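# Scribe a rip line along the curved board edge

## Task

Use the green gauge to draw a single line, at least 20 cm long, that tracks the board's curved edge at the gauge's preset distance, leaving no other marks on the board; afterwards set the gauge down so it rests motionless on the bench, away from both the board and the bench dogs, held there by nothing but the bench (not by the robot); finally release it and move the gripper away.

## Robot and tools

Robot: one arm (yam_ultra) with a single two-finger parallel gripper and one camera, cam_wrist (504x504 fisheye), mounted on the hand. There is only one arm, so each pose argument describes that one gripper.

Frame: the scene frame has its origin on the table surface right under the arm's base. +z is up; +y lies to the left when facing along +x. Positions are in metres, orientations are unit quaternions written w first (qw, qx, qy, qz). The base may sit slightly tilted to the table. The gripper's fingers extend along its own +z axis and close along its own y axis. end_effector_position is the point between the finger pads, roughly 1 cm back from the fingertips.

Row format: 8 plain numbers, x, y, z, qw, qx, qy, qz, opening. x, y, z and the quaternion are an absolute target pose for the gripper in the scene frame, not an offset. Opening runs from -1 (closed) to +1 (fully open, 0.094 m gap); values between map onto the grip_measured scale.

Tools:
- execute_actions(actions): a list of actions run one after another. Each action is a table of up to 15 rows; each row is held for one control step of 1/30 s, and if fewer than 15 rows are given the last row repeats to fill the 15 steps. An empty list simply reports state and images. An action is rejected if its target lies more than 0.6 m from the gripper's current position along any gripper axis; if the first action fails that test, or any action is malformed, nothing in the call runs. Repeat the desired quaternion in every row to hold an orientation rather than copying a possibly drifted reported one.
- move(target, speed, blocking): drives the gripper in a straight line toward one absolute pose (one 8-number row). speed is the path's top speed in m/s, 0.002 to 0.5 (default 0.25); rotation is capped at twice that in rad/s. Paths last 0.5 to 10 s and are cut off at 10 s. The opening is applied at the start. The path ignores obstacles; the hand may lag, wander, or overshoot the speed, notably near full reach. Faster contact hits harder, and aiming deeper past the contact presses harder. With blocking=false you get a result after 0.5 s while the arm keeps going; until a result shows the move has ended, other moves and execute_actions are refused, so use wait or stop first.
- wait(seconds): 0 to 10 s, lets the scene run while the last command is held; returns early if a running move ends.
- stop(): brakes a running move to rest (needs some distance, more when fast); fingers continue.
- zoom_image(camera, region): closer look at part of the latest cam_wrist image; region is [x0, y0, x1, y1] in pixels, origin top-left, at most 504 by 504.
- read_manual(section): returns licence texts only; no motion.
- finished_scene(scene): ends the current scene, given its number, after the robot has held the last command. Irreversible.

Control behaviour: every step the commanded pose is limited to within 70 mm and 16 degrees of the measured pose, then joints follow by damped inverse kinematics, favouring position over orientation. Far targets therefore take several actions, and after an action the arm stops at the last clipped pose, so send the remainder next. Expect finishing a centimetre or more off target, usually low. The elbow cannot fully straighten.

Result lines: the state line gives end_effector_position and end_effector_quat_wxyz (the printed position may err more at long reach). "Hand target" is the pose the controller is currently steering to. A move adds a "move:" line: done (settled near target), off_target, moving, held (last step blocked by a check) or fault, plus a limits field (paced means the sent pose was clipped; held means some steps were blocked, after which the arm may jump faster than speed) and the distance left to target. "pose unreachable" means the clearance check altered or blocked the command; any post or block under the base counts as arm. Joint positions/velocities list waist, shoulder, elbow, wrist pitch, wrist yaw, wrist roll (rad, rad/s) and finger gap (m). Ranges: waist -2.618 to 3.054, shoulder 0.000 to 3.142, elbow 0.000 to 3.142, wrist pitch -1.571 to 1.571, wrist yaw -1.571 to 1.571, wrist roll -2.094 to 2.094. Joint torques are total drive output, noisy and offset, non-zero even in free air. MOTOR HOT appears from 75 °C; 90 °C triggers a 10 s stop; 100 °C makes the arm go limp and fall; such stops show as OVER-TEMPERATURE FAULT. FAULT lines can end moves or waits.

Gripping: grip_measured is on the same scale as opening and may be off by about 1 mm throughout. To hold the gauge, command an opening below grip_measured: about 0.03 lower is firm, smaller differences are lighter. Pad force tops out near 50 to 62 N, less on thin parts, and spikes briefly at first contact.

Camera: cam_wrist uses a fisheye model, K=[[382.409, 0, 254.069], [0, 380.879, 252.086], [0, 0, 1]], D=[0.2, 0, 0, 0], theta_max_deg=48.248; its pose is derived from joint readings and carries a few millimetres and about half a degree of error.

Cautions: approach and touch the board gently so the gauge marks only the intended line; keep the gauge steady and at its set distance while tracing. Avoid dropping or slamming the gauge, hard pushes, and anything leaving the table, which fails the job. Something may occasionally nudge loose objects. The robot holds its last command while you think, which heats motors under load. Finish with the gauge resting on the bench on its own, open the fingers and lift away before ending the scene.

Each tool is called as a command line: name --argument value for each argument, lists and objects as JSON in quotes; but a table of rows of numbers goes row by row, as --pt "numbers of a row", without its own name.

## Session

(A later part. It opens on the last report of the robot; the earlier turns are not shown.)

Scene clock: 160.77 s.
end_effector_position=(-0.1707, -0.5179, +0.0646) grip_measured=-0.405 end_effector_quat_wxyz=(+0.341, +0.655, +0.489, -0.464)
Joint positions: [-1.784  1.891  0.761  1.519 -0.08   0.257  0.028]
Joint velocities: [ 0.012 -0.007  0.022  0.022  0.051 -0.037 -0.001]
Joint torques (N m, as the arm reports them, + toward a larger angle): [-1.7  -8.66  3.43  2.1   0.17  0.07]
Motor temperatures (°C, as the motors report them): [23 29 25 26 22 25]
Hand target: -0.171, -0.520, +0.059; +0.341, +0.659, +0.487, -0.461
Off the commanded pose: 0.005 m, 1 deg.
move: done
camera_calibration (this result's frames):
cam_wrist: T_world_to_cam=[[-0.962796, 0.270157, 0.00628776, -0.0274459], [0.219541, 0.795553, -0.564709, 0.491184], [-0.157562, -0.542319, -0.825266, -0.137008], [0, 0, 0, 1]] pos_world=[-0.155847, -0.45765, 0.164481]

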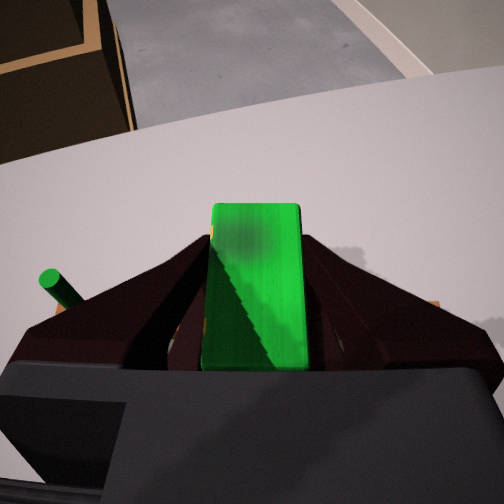

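move --target '[-0.18,-0.56,0.064,-0.341,-0.659,-0.487,0.461,-0.46]' --speed 0.05

move --target '[-0.18,-0.56,0.048,-0.335,-0.664,-0.491,0.453,-0.46]' --speed 0.02

Scene clock: 164.17 s.
end_effector_position=(-0.1807, -0.5550, +0.0666) grip_measured=-0.405 end_effector_quat_wxyz=(+0.342, +0.654, +0.489, -0.465)
Joint positions: [-1.784  1.891  0.912  1.373 -0.08   0.257  0.028]
Joint velocities: [-0.027 -0.007 -0.012 -0.007 -0.007 -0.007  0.001]
Joint torques (N m, as the arm reports them, + toward a larger angle): [ -1.87 -11.4    4.29   1.85   0.17   0.05]
Motor temperatures (°C, as the motors report them): [23 29 25 26 22 25]
Hand target: -0.180, -0.560, +0.066; +0.341, +0.659, +0.487, -0.461
Off the commanded pose: 0.006 m, 1 deg.
move: done
camera_calibration (this result's frames):
cam_wrist: T_world_to_cam=[[-0.963105, 0.269053, 0.00620074, -0.0277501], [0.21798, 0.793382, -0.568357, 0.522765], [-0.157838, -0.546036, -0.822759, -0.159285], [0, 0, 0, 1]] pos_world=[-0.16582, -0.494262, 0.166236]

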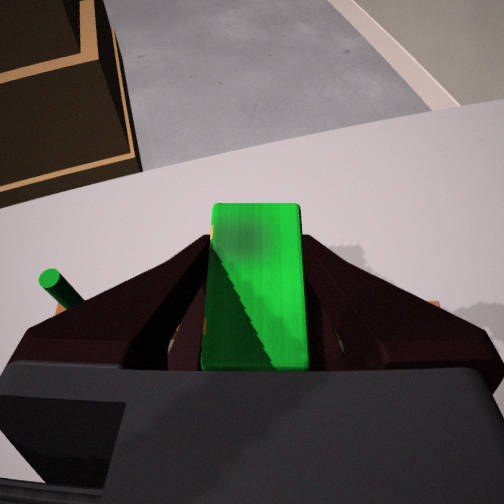

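Scene clock: 165.37 s.
end_effector_position=(-0.1817, -0.5622, +0.0672) grip_measured=-0.405 end_effector_quat_wxyz=(+0.346, +0.650, +0.486, -0.471)
Joint positions: [-1.779  1.907  0.942  1.376 -0.07   0.257  0.028]
Joint velocities: [ 0.002  0.002 -0.007 -0.007  0.007 -0.007  0.001]
Joint torques (N m, as the arm reports them, + toward a larger angle): [-1.58 -9.04  4.22  1.74  0.1   0.  ]
Motor temperatures (°C, as the motors report them): [23 28 25 26 22 25]
Hand target: -0.180, -0.559, +0.049; +0.336, +0.664, +0.491, -0.453
Off the commanded pose: 0.019 m, 3 deg.
move: off_target
camera_calibration (this result's frames):
cam_wrist: T_world_to_cam=[[-0.962876, 0.269873, 0.00619773, -0.0262822], [0.215702, 0.782998, -0.583427, 0.523791], [-0.162304, -0.560431, -0.812142, -0.172482], [0, 0, 0, 1]] pos_world=[-0.166284, -0.499699, 0.165677]

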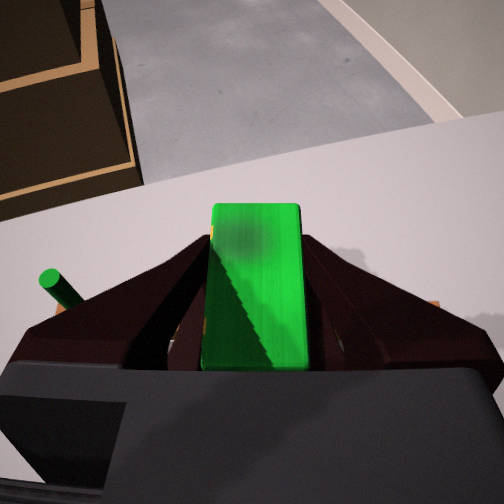

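In contact already. Release and withdraw.

move --target '[-0.181,-0.561,0.064,-0.341,-0.659,-0.487,0.461,0.2]' --speed 0.02

move --target '[-0.17,-0.52,0.16,-0.273,-0.72,-0.53,0.36,0.2]' --speed 0.1

Scene clock: 168.90 s.
end_effector_position=(-0.1827, -0.5595, +0.0607) grip_measured=+0.197 end_effector_quat_wxyz=(+0.338, +0.659, +0.488, -0.463)
Joint positions: [-1.779  1.907  0.942  1.347 -0.071  0.258  0.056]
Joint velocities: [-0.027  0.002  0.012  0.007  0.007  0.007 -0.   ]
Joint torques (N m, as the arm reports them, + toward a larger angle): [ -2.42 -12.32   2.59   2.12   0.1    0.05]
Motor temperatures (°C, as the motors report them): [23 28 25 26 22 25]
Hand target: -0.181, -0.561, +0.064; +0.341, +0.659, +0.487, -0.461
Off the commanded pose: 0.004 m, 0 deg.
move: done
camera_calibration (this result's frames):
cam_wrist: T_world_to_cam=[[-0.960846, 0.277045, 0.00447528, -0.0234399], [0.227048, 0.796497, -0.560394, 0.526259], [-0.158819, -0.537436, -0.828214, -0.161992], [0, 0, 0, 1]] pos_world=[-0.167735, -0.49973, 0.160853]

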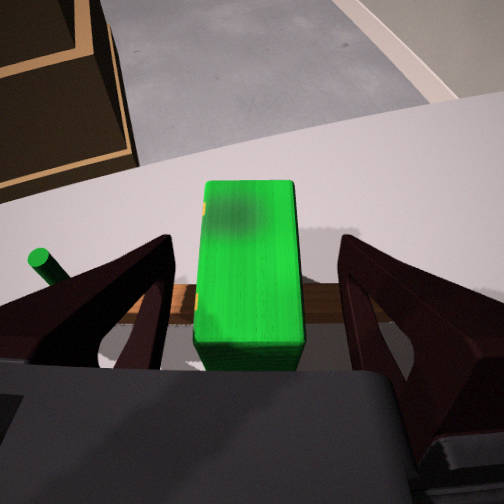

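Scene clock: 171.00 s.
end_effector_position=(-0.1642, -0.5183, +0.1526) grip_measured=+0.197 end_effector_quat_wxyz=(+0.275, +0.722, +0.529, -0.351)
Joint positions: [-1.915  1.289  0.786  0.604 -0.302  0.262  0.056]
Joint velocities: [-0.007 -0.007  0.002  0.022 -0.007 -0.007  0.   ]
Joint torques (N m, as the arm reports them, + toward a larger angle): [ -3.09 -10.42   5.36   1.86   0.04  -0.08]
Motor temperatures (°C, as the motors report them): [23 28 25 27 22 25]
Hand target: -0.168, -0.519, +0.160; +0.273, +0.718, +0.530, -0.359
Off the commanded pose: 0.010 m, 1 deg.
move: done
camera_calibration (this result's frames):
cam_wrist: T_world_to_cam=[[-0.962048, 0.271005, -0.0319371, -0.0152954], [0.268206, 0.9175, -0.293699, 0.569548], [-0.0502916, -0.291118, -0.955364, 0.104135], [0, 0, 0, 1]] pos_world=[-0.162234, -0.488099, 0.266274]

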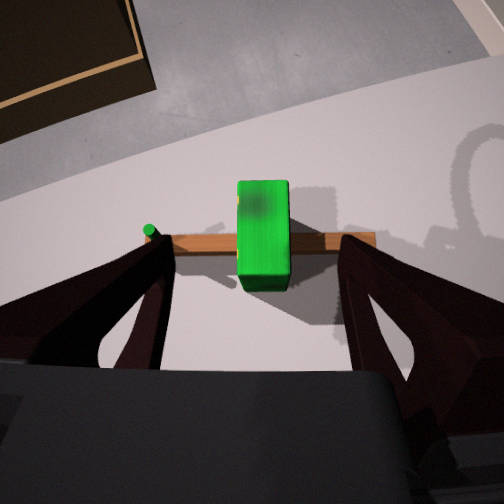

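move --target '[0.1,-0.42,0.22,0.17,0.4,0.9,-0.07,0.6]' --speed 0.3

move --target '[0.25,-0.1,0.12,0.174,0.03,0.984,0,0.6]'

move --target '[0.31,0.13,0.10,0.168,0.255,0.951,-0.045,0.6]' --speed 0.2

Scene clock: 185.43 s.
end_effector_position=(+0.0955, -0.4128, +0.2111) grip_measured=+0.597 end_effector_quat_wxyz=(+0.175, +0.413, +0.892, -0.065)
Joint positions: [-1.074  0.871  1.052 -0.689  0.01  -0.5    0.075]
Joint velocities: [-0.027 -0.017  0.002 -0.037 -0.007 -0.007  0.   ]
Joint torques (N m, as the arm reports them, + toward a larger angle): [ 1.4  -6.71  9.16  0.96 -0.11 -0.02]
Motor temperatures (°C, as the motors report them): [23 28 25 27 22 25]
Hand target: +0.099, -0.418, +0.217; +0.181, +0.409, +0.892, -0.068
Off the commanded pose: 0.012 m, 2 deg.
move: off_target
camera_calibration (this result's frames):
cam_wrist: T_world_to_cam=[[-0.750006, -0.659956, -0.0441478, -0.194069], [-0.648143, 0.719988, 0.24805, 0.311952], [-0.131916, 0.214653, -0.967741, 0.422983], [0, 0, 0, 1]] pos_world=[0.112434, -0.443474, 0.323391]

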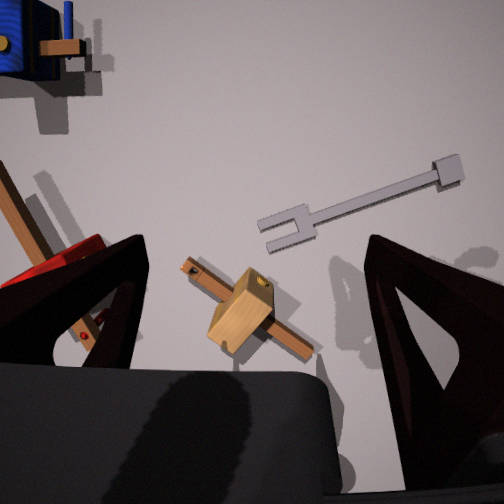

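Scene clock: 187.80 s.
end_effector_position=(+0.2553, -0.1033, +0.1132) grip_measured=+0.597 end_effector_quat_wxyz=(+0.173, +0.043, +0.984, +0.017)
Joint positions: [ 0.102  1.413  0.393 -0.024  0.656 -0.311  0.075]
Joint velocities: [ 0.002  0.017  0.002 -0.022  0.022 -0.081 -0.001]
Joint torques (N m, as the arm reports them, + toward a larger angle): [ 4.35 -2.04  3.97  1.04 -0.03  0.03]
Motor temperatures (°C, as the motors report them): [23 28 25 27 22 25]
Hand target: +0.258, -0.100, +0.114; +0.177, +0.039, +0.983, +0.017
Off the commanded pose: 0.009 m, 2 deg.
move: done
camera_calibration (this result's frames):
cam_wrist: T_world_to_cam=[[-0.0665207, -0.995755, -0.0636133, -0.0812541], [-0.960772, 0.0467192, 0.273376, 0.224319], [-0.269244, 0.079303, -0.959801, 0.30302], [0, 0, 0, 1]] pos_world=[0.291701, -0.11542, 0.224347]

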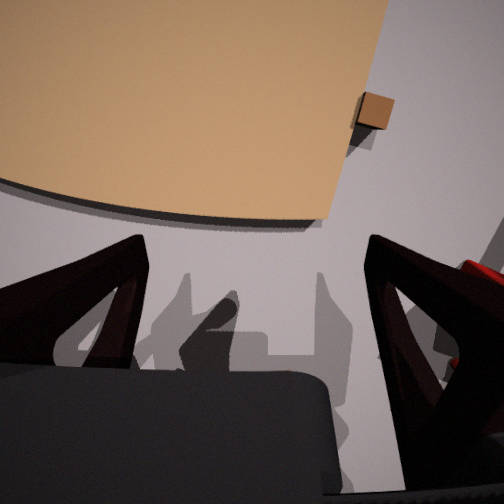

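Scene clock: 189.87 s.
end_effector_position=(+0.3063, +0.1329, +0.0955) grip_measured=+0.597 end_effector_quat_wxyz=(+0.145, +0.257, +0.955, -0.035)
Joint positions: [ 0.743  2.609  1.135 -0.403  0.907  1.135  0.075]
Joint velocities: [-0.007 -0.002  0.022 -0.022 -0.007  0.051 -0.001]
Joint torques (N m, as the arm reports them, + toward a larger angle): [ 7.63 -7.84  6.27  0.47  0.3   0.04]
Motor temperatures (°C, as the motors report them): [23 27 25 26 22 25]
Hand target: +0.311, +0.136, +0.101; +0.157, +0.256, +0.953, -0.039
Off the commanded pose: 0.006 m, 3 deg.
move: off_target
camera_calibration (this result's frames):
cam_wrist: T_world_to_cam=[[-0.490681, -0.871022, -0.023512, 0.265669], [-0.828897, 0.458292, 0.320778, 0.167539], [-0.268629, 0.176889, -0.946863, 0.266691], [0, 0, 0, 1]] pos_world=[0.340872, 0.107447, 0.205023]

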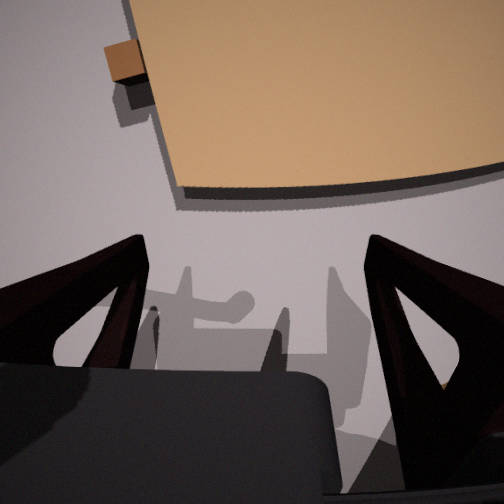

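move --target '[0.25,-0.2,0.2,0.172,0.135,0.976,-0.024,0.6]' --speed 0.3

move --target '[0.0,-0.48,0.18,0.172,0.135,0.976,-0.024,0.6]' --speed 0.3

move --target '[-0.2,-0.555,0.125,0.172,0.135,0.976,-0.024,0.6]' --speed 0.2

Scene clock: 200.07 s.
end_effector_position=(+0.2413, -0.2016, +0.1946) grip_measured=+0.597 end_effector_quat_wxyz=(+0.173, +0.129, +0.976, -0.035)
Joint positions: [ 0.109  1.069  0.671 -0.597  0.784 -0.187  0.075]
Joint velocities: [-0.012  0.007 -0.027 -0.022 -0.007  0.051  0.   ]
Joint torques (N m, as the arm reports them, + toward a larger angle): [ 1.95 -3.47  6.94  0.88 -0.1  -0.08]
Motor temperatures (°C, as the motors report them): [24 27 25 25 22 25]
Hand target: +0.244, -0.206, +0.200; +0.182, +0.134, +0.974, -0.032
Off the commanded pose: 0.010 m, 1 deg.
move: done
camera_calibration (this result's frames):
cam_wrist: T_world_to_cam=[[-0.252307, -0.967621, 0.00720308, -0.138256], [-0.931809, 0.244962, 0.267815, 0.227248], [-0.260908, 0.0608597, -0.963443, 0.380205], [0, 0, 0, 1]] pos_world=[0.276067, -0.212586, 0.306442]

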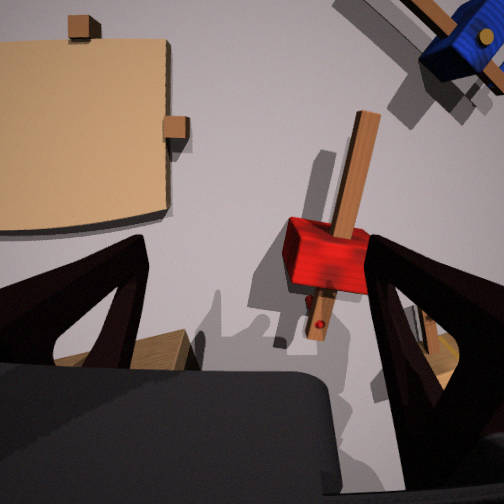

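Scene clock: 202.13 s.
end_effector_position=(-0.0023, -0.4754, +0.1824) grip_measured=+0.597 end_effector_quat_wxyz=(+0.159, +0.121, +0.979, -0.041)
Joint positions: [-1.671  1.28   1.479 -0.956 -0.523 -1.496  0.075]
Joint velocities: [ 0.002 -0.007  0.012  0.022 -0.037 -0.066  0.001]
Joint torques (N m, as the arm reports them, + toward a larger angle): [ -1.58 -10.     8.7    0.34  -0.33  -0.06]
Motor temperatures (°C, as the motors report them): [24 27 25 25 22 25]
Hand target: -0.002, -0.480, +0.187; +0.166, +0.121, +0.978, -0.044
Off the commanded pose: 0.006 m, 3 deg.
move: off_target
camera_calibration (this result's frames):
cam_wrist: T_world_to_cam=[[-0.239909, -0.970433, 0.0265344, -0.469347], [-0.925844, 0.236936, 0.294405, 0.0619879], [-0.291987, 0.0460637, -0.955312, 0.312902], [0, 0, 0, 1]] pos_world=[0.036154, -0.484571, 0.293124]

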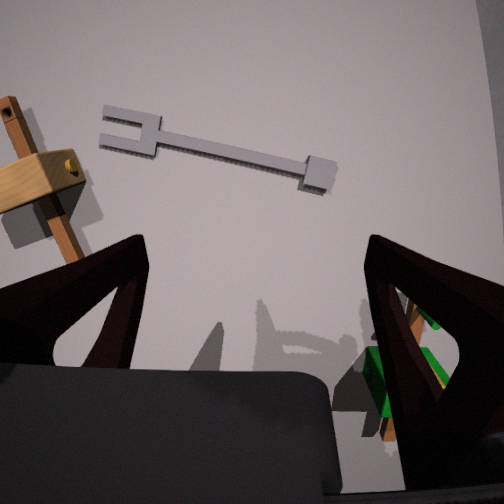

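Scene clock: 204.23 s.
end_effector_position=(-0.1980, -0.5535, +0.1214) grip_measured=+0.597 end_effector_quat_wxyz=(+0.156, +0.134, +0.978, -0.035)
Joint positions: [-2.076  2.273  2.823 -1.558 -0.776 -1.867  0.075]
Joint velocities: [-0.012 -0.007 -0.022  0.051 -0.007 -0.037  0.   ]
Joint torques (N m, as the arm reports them, + toward a larger angle): [ -6.03 -14.15   7.88   0.01  -0.32  -0.08]
Motor temperatures (°C, as the motors report them): [24 27 25 25 22 25]
Hand target: -0.199, -0.554, +0.127; +0.160, +0.135, +0.977, -0.041
Off the commanded pose: 0.004 m, 2 deg.
joint sent to its limit — the command would take joint 4 (wrist pitch) past its lower limit, so that joint was sent only as far as its limit.
move: done
camera_calibration (this result's frames):
cam_wrist: T_world_to_cam=[[-0.262567, -0.964855, 0.0106623, -0.589943], [-0.919184, 0.25347, 0.301419, -0.0730882], [-0.293528, 0.069342, -0.953432, 0.213535], [0, 0, 0, 1]] pos_world=[-0.159403, -0.565491, 0.231911]

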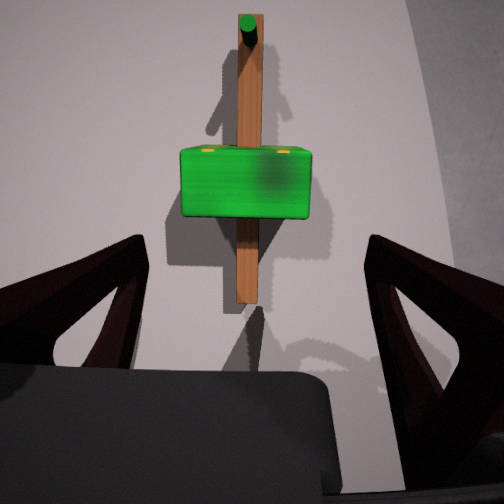

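move --target '[-0.18,-0.558,0.062,0.172,0.135,0.976,-0.024,0.6]' --speed 0.05

Scene clock: 209.00 s.
end_effector_position=(-0.1819, -0.5596, +0.0617) grip_measured=+0.597 end_effector_quat_wxyz=(+0.171, +0.132, +0.976, -0.023)
Joint positions: [-1.986  2.273  2.625 -1.334 -0.747 -1.793  0.075]
Joint velocities: [-0.012  0.017 -0.007  0.051 -0.022  0.051 -0.001]
Joint torques (N m, as the arm reports them, + toward a larger angle): [ -4.7  -15.5    5.13   0.2   -0.24   0.04]
Motor temperatures (°C, as the motors report them): [24 28 25 25 22 25]
Hand target: -0.182, -0.560, +0.062; +0.173, +0.136, +0.975, -0.024
Off the commanded pose: 0.002 m, 0 deg.
move: done
camera_calibration (this result's frames):
cam_wrist: T_world_to_cam=[[-0.255263, -0.966753, -0.0151721, -0.589078], [-0.930787, 0.241459, 0.274469, -0.0459526], [-0.26168, 0.0841837, -0.961476, 0.176289], [0, 0, 0, 1]] pos_world=[-0.147011, -0.573237, 0.173173]

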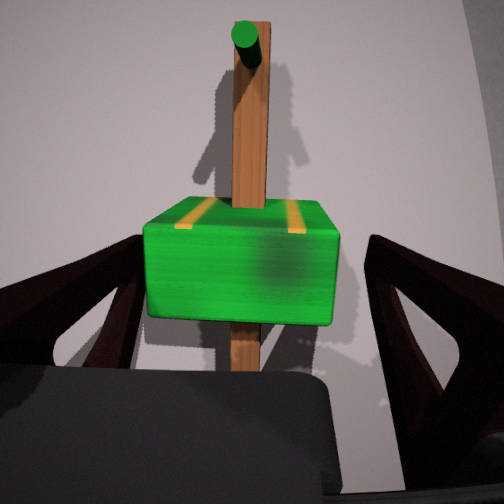

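move --target '[-0.176,-0.555,0.054,0.172,0.14,0.975,-0.024,0.6]' --speed 0.02

move --target '[-0.176,-0.555,0.054,0.172,0.14,0.975,-0.024,0.1]' --speed 0.02

Scene clock: 213.20 s.
end_effector_position=(-0.1792, -0.5513, +0.0458) grip_measured=+0.597 end_effector_quat_wxyz=(+0.172, +0.142, +0.975, -0.016)
Joint positions: [-1.974  2.225  2.468 -1.23  -0.737 -1.766  0.075]
Joint velocities: [-0.002  0.012 -0.007  0.081  0.022 -0.066  0.001]
Joint torques (N m, as the arm reports them, + toward a larger angle): [ -4.51 -16.9    5.02   0.19  -0.19   0.07]
Motor temperatures (°C, as the motors report them): [24 29 25 25 22 25]
Hand target: -0.176, -0.555, +0.054; +0.172, +0.140, +0.975, -0.024
Off the commanded pose: 0.010 m, 1 deg.
move: done
camera_calibration (this result's frames):
cam_wrist: T_world_to_cam=[[-0.271294, -0.961942, -0.0326669, -0.580032], [-0.927848, 0.252353, 0.274622, -0.0345553], [-0.255927, 0.104813, -0.960997, 0.173366], [0, 0, 0, 1]] pos_world=[-0.145053, -0.567408, 0.157146]

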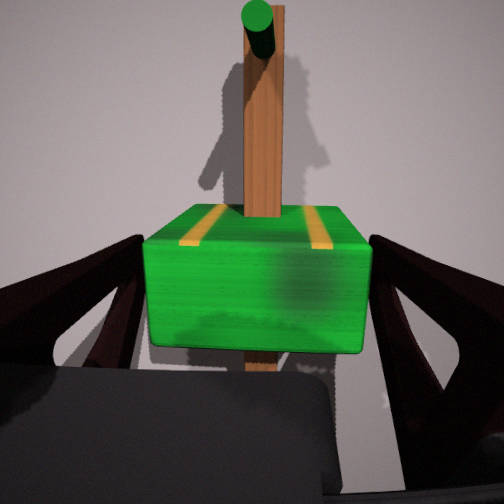

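Scene clock: 213.90 s.
end_effector_position=(-0.1799, -0.5514, +0.0456) grip_measured=+0.244 end_effector_quat_wxyz=(+0.170, +0.141, +0.975, -0.018)
Joint positions: [-1.974  2.219  2.457 -1.219 -0.734 -1.766  0.058]
Joint velocities: [-0.012 -0.007 -0.007 -0.007 -0.081 -0.022  0.   ]
Joint torques (N m, as the arm reports them, + toward a larger angle): [ -4.5  -16.9    4.94   0.18  -0.22   0.05]
Motor temperatures (°C, as the motors report them): [24 30 25 25 22 25]
Hand target: -0.176, -0.555, +0.054; +0.172, +0.140, +0.975, -0.024
Off the commanded pose: 0.010 m, 1 deg.
move: done
camera_calibration (this result's frames):
cam_wrist: T_world_to_cam=[[-0.269677, -0.962516, -0.0289523, -0.580477], [-0.926941, 0.251329, 0.278591, -0.0356781], [-0.260872, 0.101967, -0.959973, 0.170558], [0, 0, 0, 1]] pos_world=[-0.145119, -0.567143, 0.156865]

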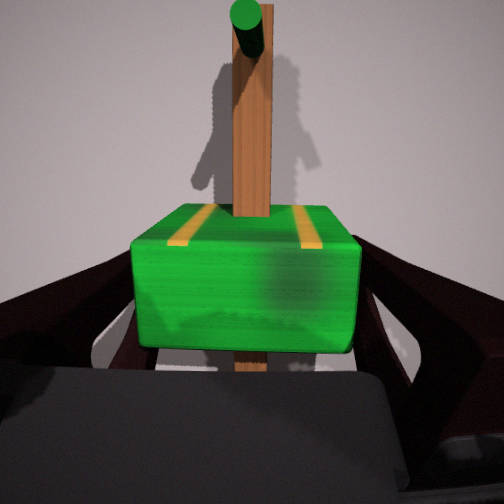

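move --target '[-0.177,-0.553,0.054,0.172,0.14,0.975,-0.024,0.6]' --speed 0.02

move --target '[-0.179,-0.553,0.068,0.172,0.14,0.975,-0.024,0.6]' --speed 0.02

Scene clock: 217.60 s.
end_effector_position=(-0.1800, -0.5464, +0.0410) grip_measured=+0.597 end_effector_quat_wxyz=(+0.171, +0.145, +0.975, -0.011)
Joint positions: [-1.974  2.218  2.434 -1.213 -0.732 -1.766  0.075]
Joint velocities: [-0.002 -0.032 -0.027 -0.007 -0.022  0.022 -0.002]
Joint torques (N m, as the arm reports them, + toward a larger angle): [ -4.79 -17.5    5.02   0.2   -0.26   0.  ]
Motor temperatures (°C, as the motors report them): [24 31 25 25 22 25]
Hand target: -0.177, -0.553, +0.054; +0.172, +0.140, +0.975, -0.024
Off the commanded pose: 0.015 m, 2 deg.
move: off_target
camera_calibration (this result's frames):
cam_wrist: T_world_to_cam=[[-0.275191, -0.960403, -0.0435457, -0.575149], [-0.926677, 0.252921, 0.27803, -0.0348263], [-0.256007, 0.116864, -0.959585, 0.174602], [0, 0, 0, 1]] pos_world=[-0.145849, -0.563971, 0.152183]

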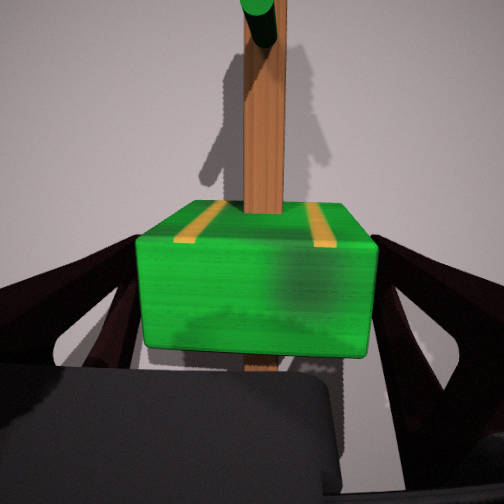

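Scene clock: 219.20 s.
end_effector_position=(-0.1759, -0.5470, +0.0509) grip_measured=+0.597 end_effector_quat_wxyz=(+0.171, +0.141, +0.975, -0.010)
Joint positions: [-1.974  2.197  2.434 -1.238 -0.731 -1.776  0.075]
Joint velocities: [ 0.022  0.012  0.002  0.022 -0.022 -0.037 -0.001]
Joint torques (N m, as the arm reports them, + toward a larger angle): [ -6.07 -16.84   7.08   0.    -0.34  -0.09]
Motor temperatures (°C, as the motors report them): [24 31 25 25 22 25]
Hand target: -0.178, -0.552, +0.068; +0.171, +0.139, +0.975, -0.024
Off the commanded pose: 0.018 m, 2 deg.
move: off_target
camera_calibration (this result's frames):
cam_wrist: T_world_to_cam=[[-0.267677, -0.962492, -0.0442537, -0.573944], [-0.928606, 0.245458, 0.278283, -0.0380327], [-0.256982, 0.115584, -0.959479, 0.184352], [0, 0, 0, 1]] pos_world=[-0.141574, -0.564389, 0.162066]

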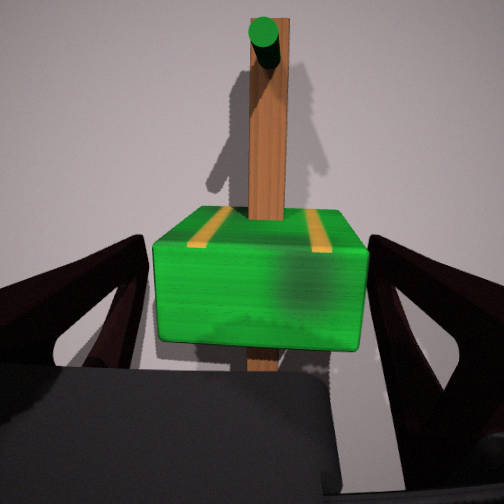

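execute_actions --actions '[[[-0.182,-0.557,0.071,0.172,0.145,0.974,-0.03,0.6]],[[-0.183,-0.559,0.073,0.172,0.145,0.974,-0.03,0.6]]]'

Scene clock: 222.13 s.
end_effector_position=(-0.1770, -0.5571, +0.0656) grip_measured=+0.597 end_effector_quat_wxyz=(+0.169, +0.138, +0.976, -0.024)
Joint positions: [-1.982  2.199  2.499 -1.271 -0.741 -1.773  0.075]
Joint velocities: [ 0.002 -0.002 -0.007 -0.051  0.066 -0.037 -0.003]
Joint torques (N m, as the arm reports them, + toward a larger angle): [ -6.14 -14.52   8.29   0.03  -0.34   0.02]
Motor temperatures (°C, as the motors report them): [24 31 25 24 22 25]
Hand target: -0.182, -0.559, +0.073; +0.171, +0.145, +0.974, -0.031
Off the commanded pose: 0.010 m, 1 deg.
camera_calibration (this result's frames):
cam_wrist: T_world_to_cam=[[-0.265495, -0.964002, -0.0145903, -0.585713], [-0.926946, 0.25107, 0.27881, -0.0373348], [-0.26511, 0.0875471, -0.960235, 0.182346], [0, 0, 0, 1]] pos_world=[-0.14177, -0.571219, 0.176958]

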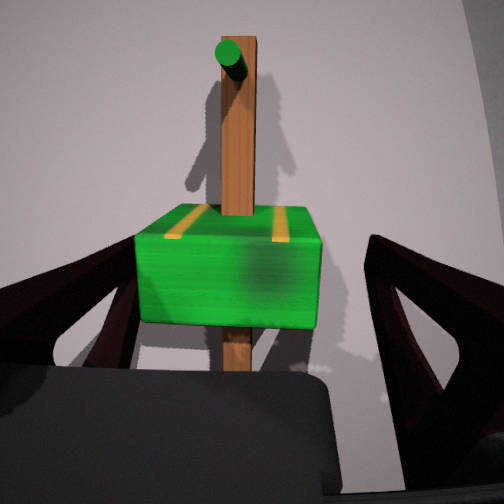

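execute_actions --actions '[[[-0.183,-0.555,0.069,0.172,0.145,0.974,-0.03,0.6]],[[-0.183,-0.553,0.065,0.172,0.145,0.974,-0.03,0.6]]]'

Scene clock: 225.30 s.
end_effector_position=(-0.1788, -0.5513, +0.0556) grip_measured=+0.597 end_effector_quat_wxyz=(+0.171, +0.141, +0.975, -0.020)
Joint positions: [-1.982  2.198  2.451 -1.237 -0.742 -1.773  0.075]
Joint velocities: [ 0.017 -0.012  0.002  0.037 -0.007 -0.022 -0.002]
Joint torques (N m, as the arm reports them, + toward a larger angle): [ -6.   -16.35   5.09   0.21  -0.32   0.01]
Motor temperatures (°C, as the motors report them): [24 32 25 24 22 25]
Hand target: -0.183, -0.553, +0.065; +0.172, +0.145, +0.974, -0.029
Off the commanded pose: 0.010 m, 1 deg.
camera_calibration (this result's frames):
cam_wrist: T_world_to_cam=[[-0.270211, -0.962456, -0.025768, -0.580136], [-0.927338, 0.252968, 0.275774, -0.0365273], [-0.258902, 0.0984129, -0.960877, 0.178836], [0, 0, 0, 1]] pos_world=[-0.144331, -0.566715, 0.166963]

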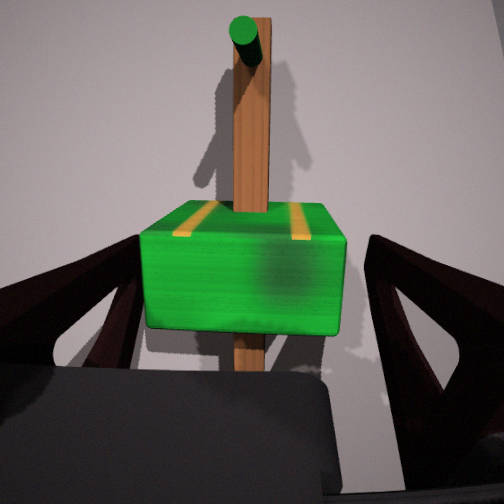

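execute_actions --actions '[[[-0.183,-0.553,0.065,0.172,0.145,0.974,-0.03,0.3]],[[-0.183,-0.553,0.065,0.172,0.145,0.974,-0.03,0.08]],[[-0.183,-0.553,0.065,0.172,0.145,0.974,-0.03,0.08]]]'

Scene clock: 228.60 s.
end_effector_position=(-0.1790, -0.5521, +0.0556) grip_measured=+0.161 end_effector_quat_wxyz=(+0.171, +0.140, +0.975, -0.021)
Joint positions: [-1.982  2.198  2.451 -1.233 -0.743 -1.773  0.055]
Joint velocities: [ 0.017  0.012 -0.012  0.051 -0.007 -0.125 -0.001]
Joint torques (N m, as the arm reports them, + toward a larger angle): [ -6.01 -16.6    4.78   0.21  -0.31   0.03]
Motor temperatures (°C, as the motors report them): [24 32 25 24 22 25]
Hand target: -0.183, -0.553, +0.065; +0.172, +0.145, +0.974, -0.029
Off the commanded pose: 0.010 m, 1 deg.
camera_calibration (this result's frames):
cam_wrist: T_world_to_cam=[[-0.268866, -0.962924, -0.0220812, -0.581153], [-0.92756, 0.252679, 0.275294, -0.0366758], [-0.259508, 0.0944988, -0.961107, 0.176616], [0, 0, 0, 1]] pos_world=[-0.144438, -0.567029, 0.16701]

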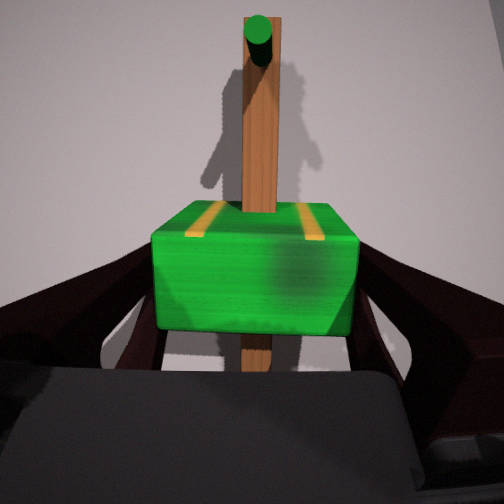

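move --target '[-0.17,-0.53,0.15,0.172,0.14,0.975,-0.024,0.08]' --speed 0.12

move --target '[0.05,-0.45,0.2,0.172,0.14,0.975,-0.024,0.08]'

move --target '[0.29,-0.2,0.2,0.22,0.14,0.965,-0.03,0.08]'

move --target '[0.29,0.135,0.13,0.268,0.224,0.934,-0.064,0.08]' --speed 0.2

Scene clock: 238.93 s.
end_effector_position=(-0.1696, -0.5304, +0.1390) grip_measured=+0.161 end_effector_quat_wxyz=(+0.164, +0.134, +0.977, -0.020)
Joint positions: [-2.067  1.983  2.334 -1.399 -0.773 -1.884  0.055]
Joint velocities: [-0.012 -0.012 -0.022  0.022 -0.022 -0.051  0.001]
Joint torques (N m, as the arm reports them, + toward a larger angle): [ -5.67 -15.44   5.14  -0.08  -0.34  -0.09]
Motor temperatures (°C, as the motors report them): [24 33 25 24 22 25]
Hand target: -0.168, -0.529, +0.149; +0.170, +0.139, +0.975, -0.024
Off the commanded pose: 0.011 m, 1 deg.
move: off_target
camera_calibration (this result's frames):
cam_wrist: T_world_to_cam=[[-0.257508, -0.966034, -0.0216475, -0.555653], [-0.926595, 0.240517, 0.28909, -0.0645649], [-0.274065, 0.0945014, -0.957057, 0.254199], [0, 0, 0, 1]] pos_world=[-0.133243, -0.545273, 0.24992]

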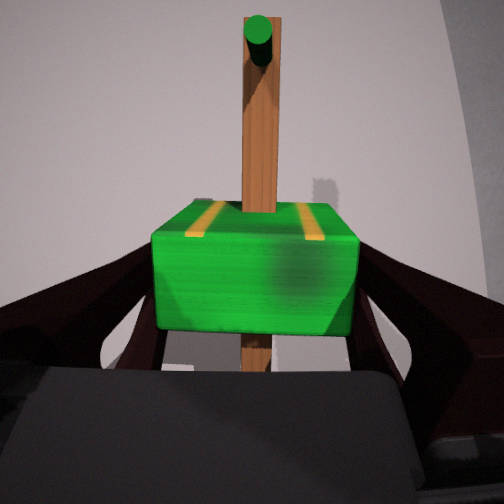

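Scene clock: 240.60 s.
end_effector_position=(+0.0443, -0.4494, +0.1921) grip_measured=+0.161 end_effector_quat_wxyz=(+0.170, +0.147, +0.974, -0.016)
Joint positions: [-1.492  1.17   1.38  -0.95  -0.414 -1.319  0.055]
Joint velocities: [ 0.017 -0.012 -0.007  0.007  0.037  0.022 -0.002]
Joint torques (N m, as the arm reports them, + toward a larger angle): [  0.88 -11.86   5.84   0.57  -0.24   0.04]
Motor temperatures (°C, as the motors report them): [24 33 25 24 22 25]
Hand target: +0.049, -0.449, +0.198; +0.178, +0.144, +0.973, -0.023
Off the commanded pose: 0.010 m, 1 deg.
move: done
camera_calibration (this result's frames):
cam_wrist: T_world_to_cam=[[-0.281353, -0.958987, -0.0344071, -0.414471], [-0.924304, 0.261194, 0.278279, 0.110005], [-0.257879, 0.110097, -0.959884, 0.362744], [0, 0, 0, 1]] pos_world=[0.0786096, -0.466142, 0.303319]

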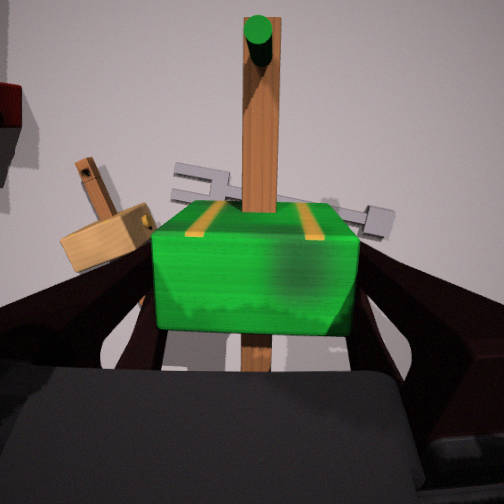

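Scene clock: 242.77 s.
end_effector_position=(+0.2851, -0.2014, +0.1883) grip_measured=+0.161 end_effector_quat_wxyz=(+0.211, +0.148, +0.966, -0.012)
Joint positions: [ 0.067  1.194  0.703 -0.393  0.7   -0.235  0.055]
Joint velocities: [-0.002  0.002 -0.002 -0.037  0.037 -0.095  0.   ]
Joint torques (N m, as the arm reports them, + toward a larger angle): [ 4.57 -2.82  6.26  1.27 -0.03  0.05]
Motor temperatures (°C, as the motors report them): [24 32 25 24 22 25]
Hand target: +0.293, -0.202, +0.195; +0.224, +0.152, +0.962, -0.013
Off the commanded pose: 0.013 m, 3 deg.
move: off_target
camera_calibration (this result's frames):
cam_wrist: T_world_to_cam=[[-0.279157, -0.958727, -0.0539878, -0.105899], [-0.943838, 0.263604, 0.199203, 0.289836], [-0.17675, 0.106565, -0.97847, 0.373549], [0, 0, 0, 1]] pos_world=[0.310021, -0.217738, 0.302053]

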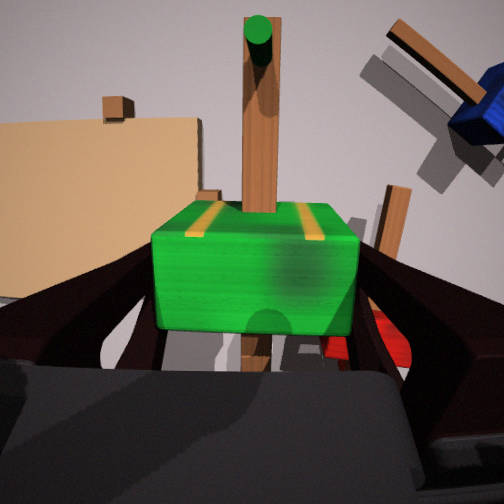

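Scene clock: 245.27 s.
end_effector_position=(+0.2889, +0.1403, +0.1228) grip_measured=+0.161 end_effector_quat_wxyz=(+0.238, +0.226, +0.943, -0.051)
Joint positions: [ 0.902  2.602  1.045 -0.364  1.025  1.207  0.055]
Joint velocities: [ 0.007 -0.022  0.007 -0.022  0.007  0.007 -0.   ]
Joint torques (N m, as the arm reports them, + toward a larger angle): [ 6.8  -7.49  6.81  0.54  0.46  0.04]
Motor temperatures (°C, as the motors report them): [24 31 25 24 22 25]
Hand target: +0.294, +0.143, +0.129; +0.255, +0.225, +0.939, -0.056
Off the commanded pose: 0.009 m, 4 deg.
move: off_target
camera_calibration (this result's frames):
cam_wrist: T_world_to_cam=[[-0.438395, -0.898447, -0.0245448, 0.253153], [-0.892265, 0.431772, 0.132044, 0.186121], [-0.108037, 0.079788, -0.99094, 0.259195], [0, 0, 0, 1]] pos_world=[0.305053, 0.126402, 0.238484]

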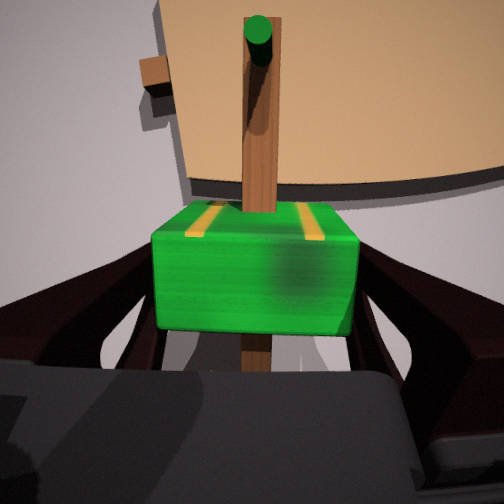

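execute_actions --actions '[[[0.284,0.138,0.115,0.276,0.224,0.932,-0.066,0.08]],[[0.282,0.138,0.10,0.276,0.224,0.932,-0.066,0.08]],[[0.282,0.138,0.088,0.276,0.224,0.932,-0.066,0.08]],[[0.282,0.138,0.078,0.276,0.224,0.932,-0.066,0.08]]]'

Scene clock: 249.70 s.
end_effector_position=(+0.2834, +0.1427, +0.0774) grip_measured=+0.161 end_effector_quat_wxyz=(+0.265, +0.229, +0.935, -0.056)
Joint positions: [0.845 2.729 0.951 0.005 1.091 1.061 0.055]
Joint velocities: [-0.012 -0.007 -0.017  0.007 -0.007  0.007  0.001]
Joint torques (N m, as the arm reports them, + toward a larger angle): [ 5.69 -8.2   2.57  0.89  0.47 -0.06]
Motor temperatures (°C, as the motors report them): [24 31 25 24 22 25]
Hand target: +0.282, +0.138, +0.078; +0.276, +0.224, +0.932, -0.066
Off the commanded pose: 0.005 m, 2 deg.
camera_calibration (this result's frames):
cam_wrist: T_world_to_cam=[[-0.444806, -0.895108, -0.0304727, 0.253479], [-0.893947, 0.441631, 0.0762915, 0.189575], [-0.0548315, 0.0611759, -0.99662, 0.201387], [0, 0, 0, 1]] pos_world=[0.293261, 0.130849, 0.193968]

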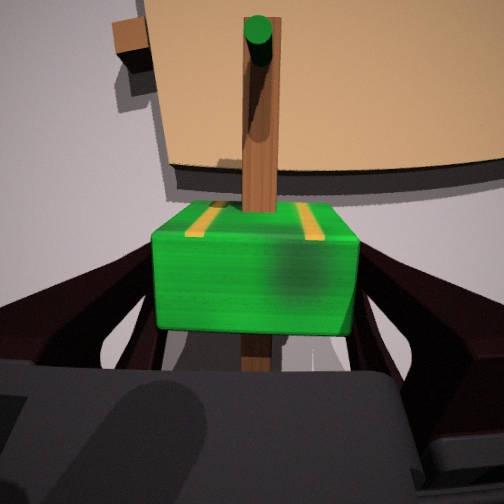

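execute_actions --actions '[[[0.282,0.138,0.071,0.29,0.223,0.928,-0.07,0.08]],[[0.282,0.138,0.066,0.29,0.223,0.928,-0.07,0.08]],[[0.286,0.136,0.066,0.29,0.223,0.928,-0.07,0.08]]]'

zoom_image --camera "cam_wrist" --region '[130,0,390,260]'

Scene clock: 255.47 s.
end_effector_position=(+0.2872, +0.1413, +0.0643) grip_measured=+0.161 end_effector_quat_wxyz=(+0.281, +0.226, +0.931, -0.059)
Joint positions: [0.813 2.775 0.922 0.186 1.123 0.948 0.055]
Joint velocities: [ 0.012  0.022 -0.022 -0.066  0.007 -0.037 -0.   ]
Joint torques (N m, as the arm reports them, + toward a larger angle): [ 5.7  -8.63  2.1   1.01  0.47 -0.07]
Motor temperatures (°C, as the motors report them): [24 30 25 24 22 25]
Hand target: +0.286, +0.136, +0.066; +0.290, +0.223, +0.928, -0.070
Off the commanded pose: 0.006 m, 2 deg.
camera_calibration (this result's frames):
cam_wrist: T_world_to_cam=[[-0.44132, -0.896876, -0.0291682, 0.252803], [-0.896984, 0.439978, 0.0428937, 0.197875], [-0.025637, 0.0450932, -0.998654, 0.182654], [0, 0, 0, 1]] pos_world=[0.29374, 0.131436, 0.181294]

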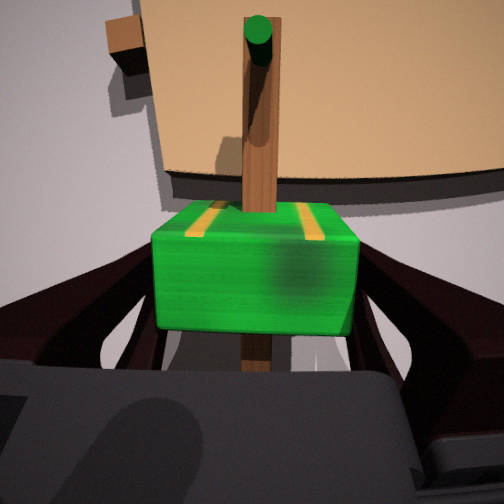

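Region (130, 0, 390, 260) of cam_wrist's 504x504 image, scaled by 1.938, with more detail than that image has.

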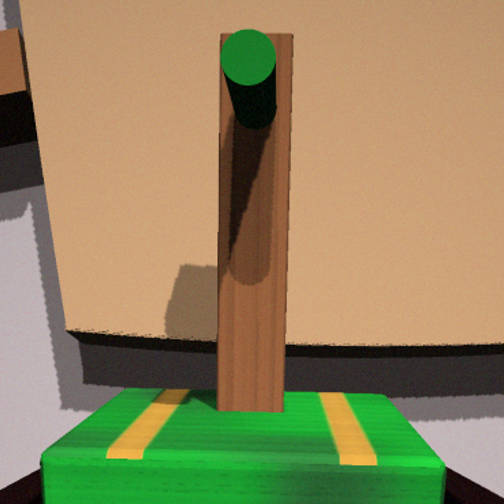

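execute_actions --actions '[[[0.288,0.134,0.062,0.29,0.223,0.928,-0.07,0.08]],[[0.293,0.1315,0.061,0.29,0.223,0.928,-0.07,0.08]],[[0.298,0.129,0.061,0.29,0.223,0.928,-0.07,0.08]],[[0.303,0.1265,0.061,0.29,0.223,0.928,-0.07,0.08]]]'

Scene clock: 260.27 s.
end_effector_position=(+0.2966, +0.1331, +0.0541) grip_measured=+0.161 end_effector_quat_wxyz=(+0.274, +0.211, +0.936, -0.062)
Joint positions: [0.746 2.775 0.895 0.335 1.115 0.776 0.055]
Joint velocities: [-0.002 -0.012  0.002 -0.037  0.022 -0.051 -0.   ]
Joint torques (N m, as the arm reports them, + toward a larger angle): [ 5.49 -9.7   2.34  1.32  0.52 -0.11]
Motor temperatures (°C, as the motors report them): [24 29 25 24 22 25]
Hand target: +0.303, +0.126, +0.061; +0.289, +0.223, +0.928, -0.071
Off the commanded pose: 0.011 m, 3 deg.
camera_calibration (this result's frames):
cam_wrist: T_world_to_cam=[[-0.415945, -0.909311, -0.0119908, 0.242475], [-0.908263, 0.414737, 0.0552353, 0.216384], [-0.045253, 0.0338657, -0.998401, 0.180441], [0, 0, 0, 1]] pos_world=[0.305556, 0.124632, 0.171108]

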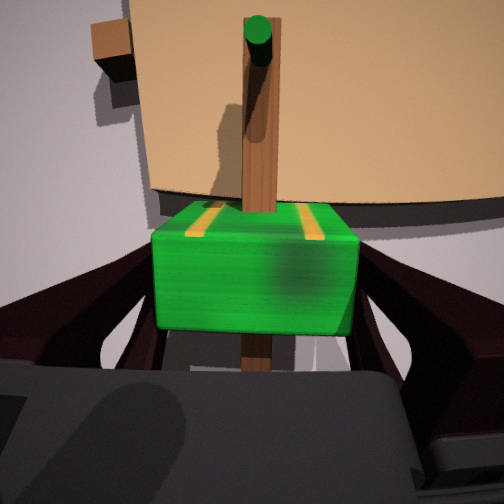

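execute_actions --actions '[[[0.306,0.127,0.063,0.288,0.239,0.924,-0.075,0.08]],[[0.310,0.125,0.063,0.288,0.239,0.924,-0.075,0.08]],[[0.314,0.123,0.063,0.288,0.239,0.924,-0.075,0.08]]]'

zoom_image --camera "cam_wrist" --region '[130,0,390,260]'

Scene clock: 264.50 s.
end_effector_position=(+0.2932, +0.1248, +0.0487) grip_measured=+0.161 end_effector_quat_wxyz=(+0.263, +0.210, +0.939, -0.077)
Joint positions: [0.723 2.775 0.895 0.306 1.127 0.78  0.055]
Joint velocities: [ 0.012 -0.002 -0.022 -0.037  0.051 -0.037  0.   ]
Joint torques (N m, as the arm reports them, + toward a larger angle): [  5.57 -10.84   4.88   1.25   0.53  -0.08]
Motor temperatures (°C, as the motors report them): [24 29 25 25 22 25]
Hand target: +0.313, +0.122, +0.063; +0.288, +0.240, +0.924, -0.076
Off the commanded pose: 0.025 m, 5 deg.
camera_calibration (this result's frames):
cam_wrist: T_world_to_cam=[[-0.421071, -0.906772, 0.0215358, 0.232985], [-0.904055, 0.421493, 0.0709116, 0.214128], [-0.0733778, 0.0103893, -0.99725, 0.18626], [0, 0, 0, 1]] pos_world=[0.305354, 0.119076, 0.165547]

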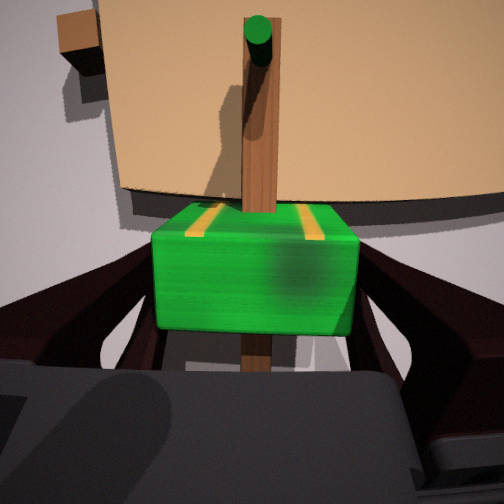

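Region (130, 0, 390, 260) of cam_wrist's 504x504 image, scaled by 1.938, with more detail than that image has.

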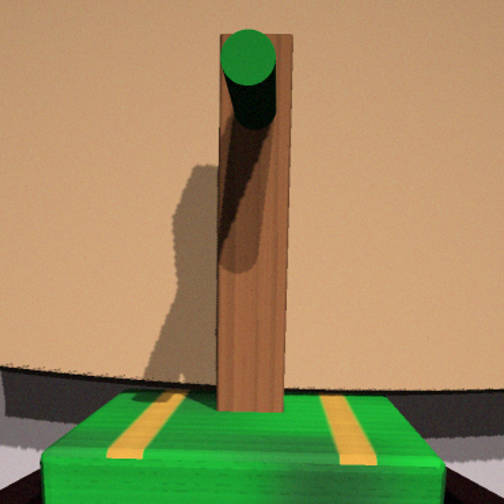

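execute_actions --actions '[[[0.31,0.122,0.067,0.265,0.235,0.933,-0.067,0.08]],[[0.311,0.122,0.070,0.25,0.232,0.938,-0.062,0.08]],[[0.312,0.122,0.072,0.24,0.23,0.941,-0.059,0.08]]]'

Scene clock: 271.83 s.
end_effector_position=(+0.2951, +0.1224, +0.0596) grip_measured=+0.161 end_effector_quat_wxyz=(+0.221, +0.209, +0.950, -0.062)
Joint positions: [0.715 2.689 0.93  0.087 1.052 0.859 0.055]
Joint velocities: [-0.012 -0.007 -0.002 -0.022 -0.007 -0.051  0.001]
Joint torques (N m, as the arm reports them, + toward a larger angle): [  6.18 -10.51   5.43   0.82   0.4    0.03]
Motor temperatures (°C, as the motors report them): [24 29 25 25 22 25]
Hand target: +0.312, +0.121, +0.072; +0.240, +0.230, +0.941, -0.059
Off the commanded pose: 0.021 m, 3 deg.
camera_calibration (this result's frames):
cam_wrist: T_world_to_cam=[[-0.413069, -0.910629, 0.0113744, 0.230096], [-0.897992, 0.409352, 0.161372, 0.210421], [-0.151606, 0.0564435, -0.986828, 0.214129], [0, 0, 0, 1]] pos_world=[0.316465, 0.111309, 0.174735]

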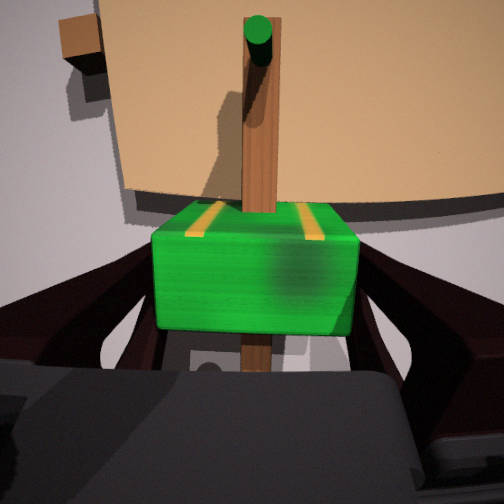

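execute_actions --actions '[[[0.317,0.120,0.073,0.235,0.235,0.941,-0.055,0.08]],[[0.322,0.118,0.074,0.23,0.235,0.942,-0.055,0.08]]]'

zoom_image --camera "cam_wrist" --region '[130,130,390,260]'

Scene clock: 275.60 s.
end_effector_position=(+0.2967, +0.1212, +0.0585) grip_measured=+0.161 end_effector_quat_wxyz=(+0.199, +0.208, +0.956, -0.054)
Joint positions: [0.693 2.668 0.946 0.034 1.013 0.855 0.055]
Joint velocities: [ 0.002  0.002 -0.017 -0.037  0.051  0.007  0.   ]
Joint torques (N m, as the arm reports them, + toward a larger angle): [  5.92 -10.8    6.05   0.99   0.57  -0.11]
Motor temperatures (°C, as the motors report them): [24 29 25 25 22 25]
Hand target: +0.321, +0.117, +0.075; +0.230, +0.236, +0.943, -0.055
Off the commanded pose: 0.030 m, 5 deg.
camera_calibration (this result's frames):
cam_wrist: T_world_to_cam=[[-0.407488, -0.913187, 0.00655929, 0.228578], [-0.892471, 0.399745, 0.209044, 0.209311], [-0.193519, 0.0793291, -0.977884, 0.222527], [0, 0, 0, 1]] pos_world=[0.32301, 0.107411, 0.172351]

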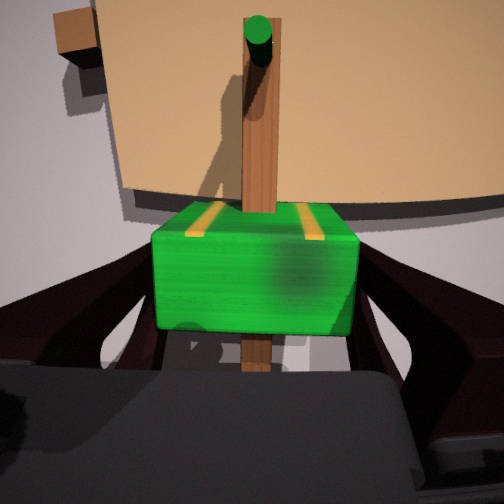

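Region (130, 130, 390, 260) of cam_wrist's 504x504 image, scaled by 1.938, with more detail than that image has.

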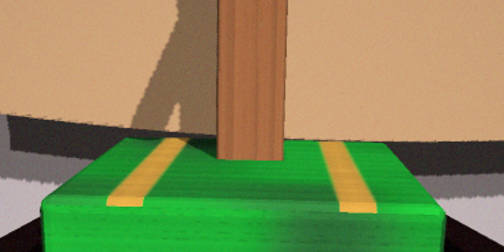

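execute_actions --actions '[[[0.316,0.120,0.073,0.21,0.26,0.94,-0.05,0.08]],[[0.316,0.120,0.072,0.195,0.262,0.944,-0.046,0.08]],[[0.316,0.120,0.070,0.18,0.263,0.947,-0.044,0.08]]]'

zoom_image --camera "cam_wrist" --region '[130,0,390,260]'

Scene clock: 280.43 s.
end_effector_position=(+0.2994, +0.1208, +0.0583) grip_measured=+0.161 end_effector_quat_wxyz=(+0.163, +0.244, +0.955, -0.049)
Joint positions: [ 0.67   2.66   1.019 -0.124  0.969  0.976  0.055]
Joint velocities: [-0.007  0.002  0.012 -0.007 -0.007  0.022 -0.   ]
Joint torques (N m, as the arm reports them, + toward a larger angle): [  6.53 -10.64   5.57   0.59   0.32   0.05]
Motor temperatures (°C, as the motors report them): [24 29 25 25 22 25]
Hand target: +0.316, +0.119, +0.070; +0.180, +0.263, +0.947, -0.044
Off the commanded pose: 0.020 m, 3 deg.
camera_calibration (this result's frames):
cam_wrist: T_world_to_cam=[[-0.4723, -0.881436, -0.00171249, 0.245364], [-0.846259, 0.452906, 0.280573, 0.187444], [-0.246532, 0.133964, -0.959831, 0.231058], [0, 0, 0, 1]] pos_world=[0.331474, 0.100424, 0.169605]

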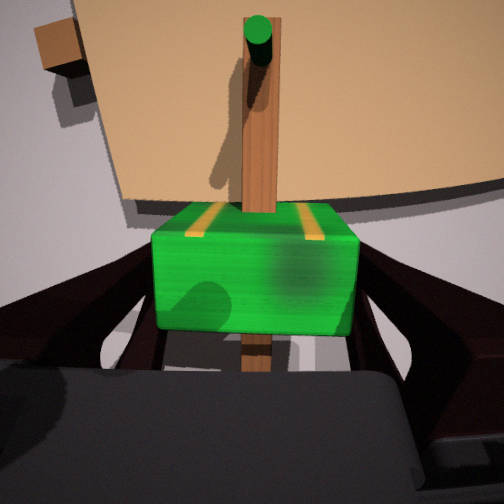

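Region (130, 0, 390, 260) of cam_wrist's 504x504 image, scaled by 1.938, with more detail than that image has.

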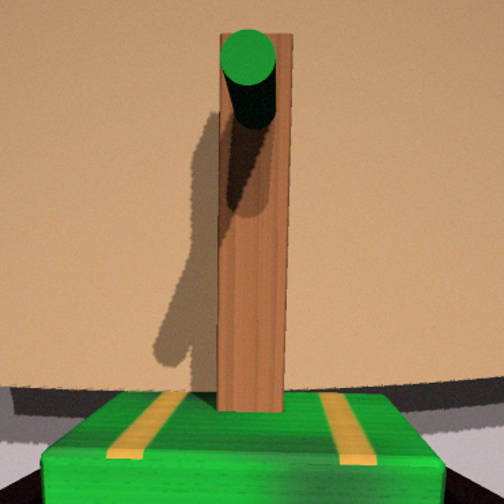

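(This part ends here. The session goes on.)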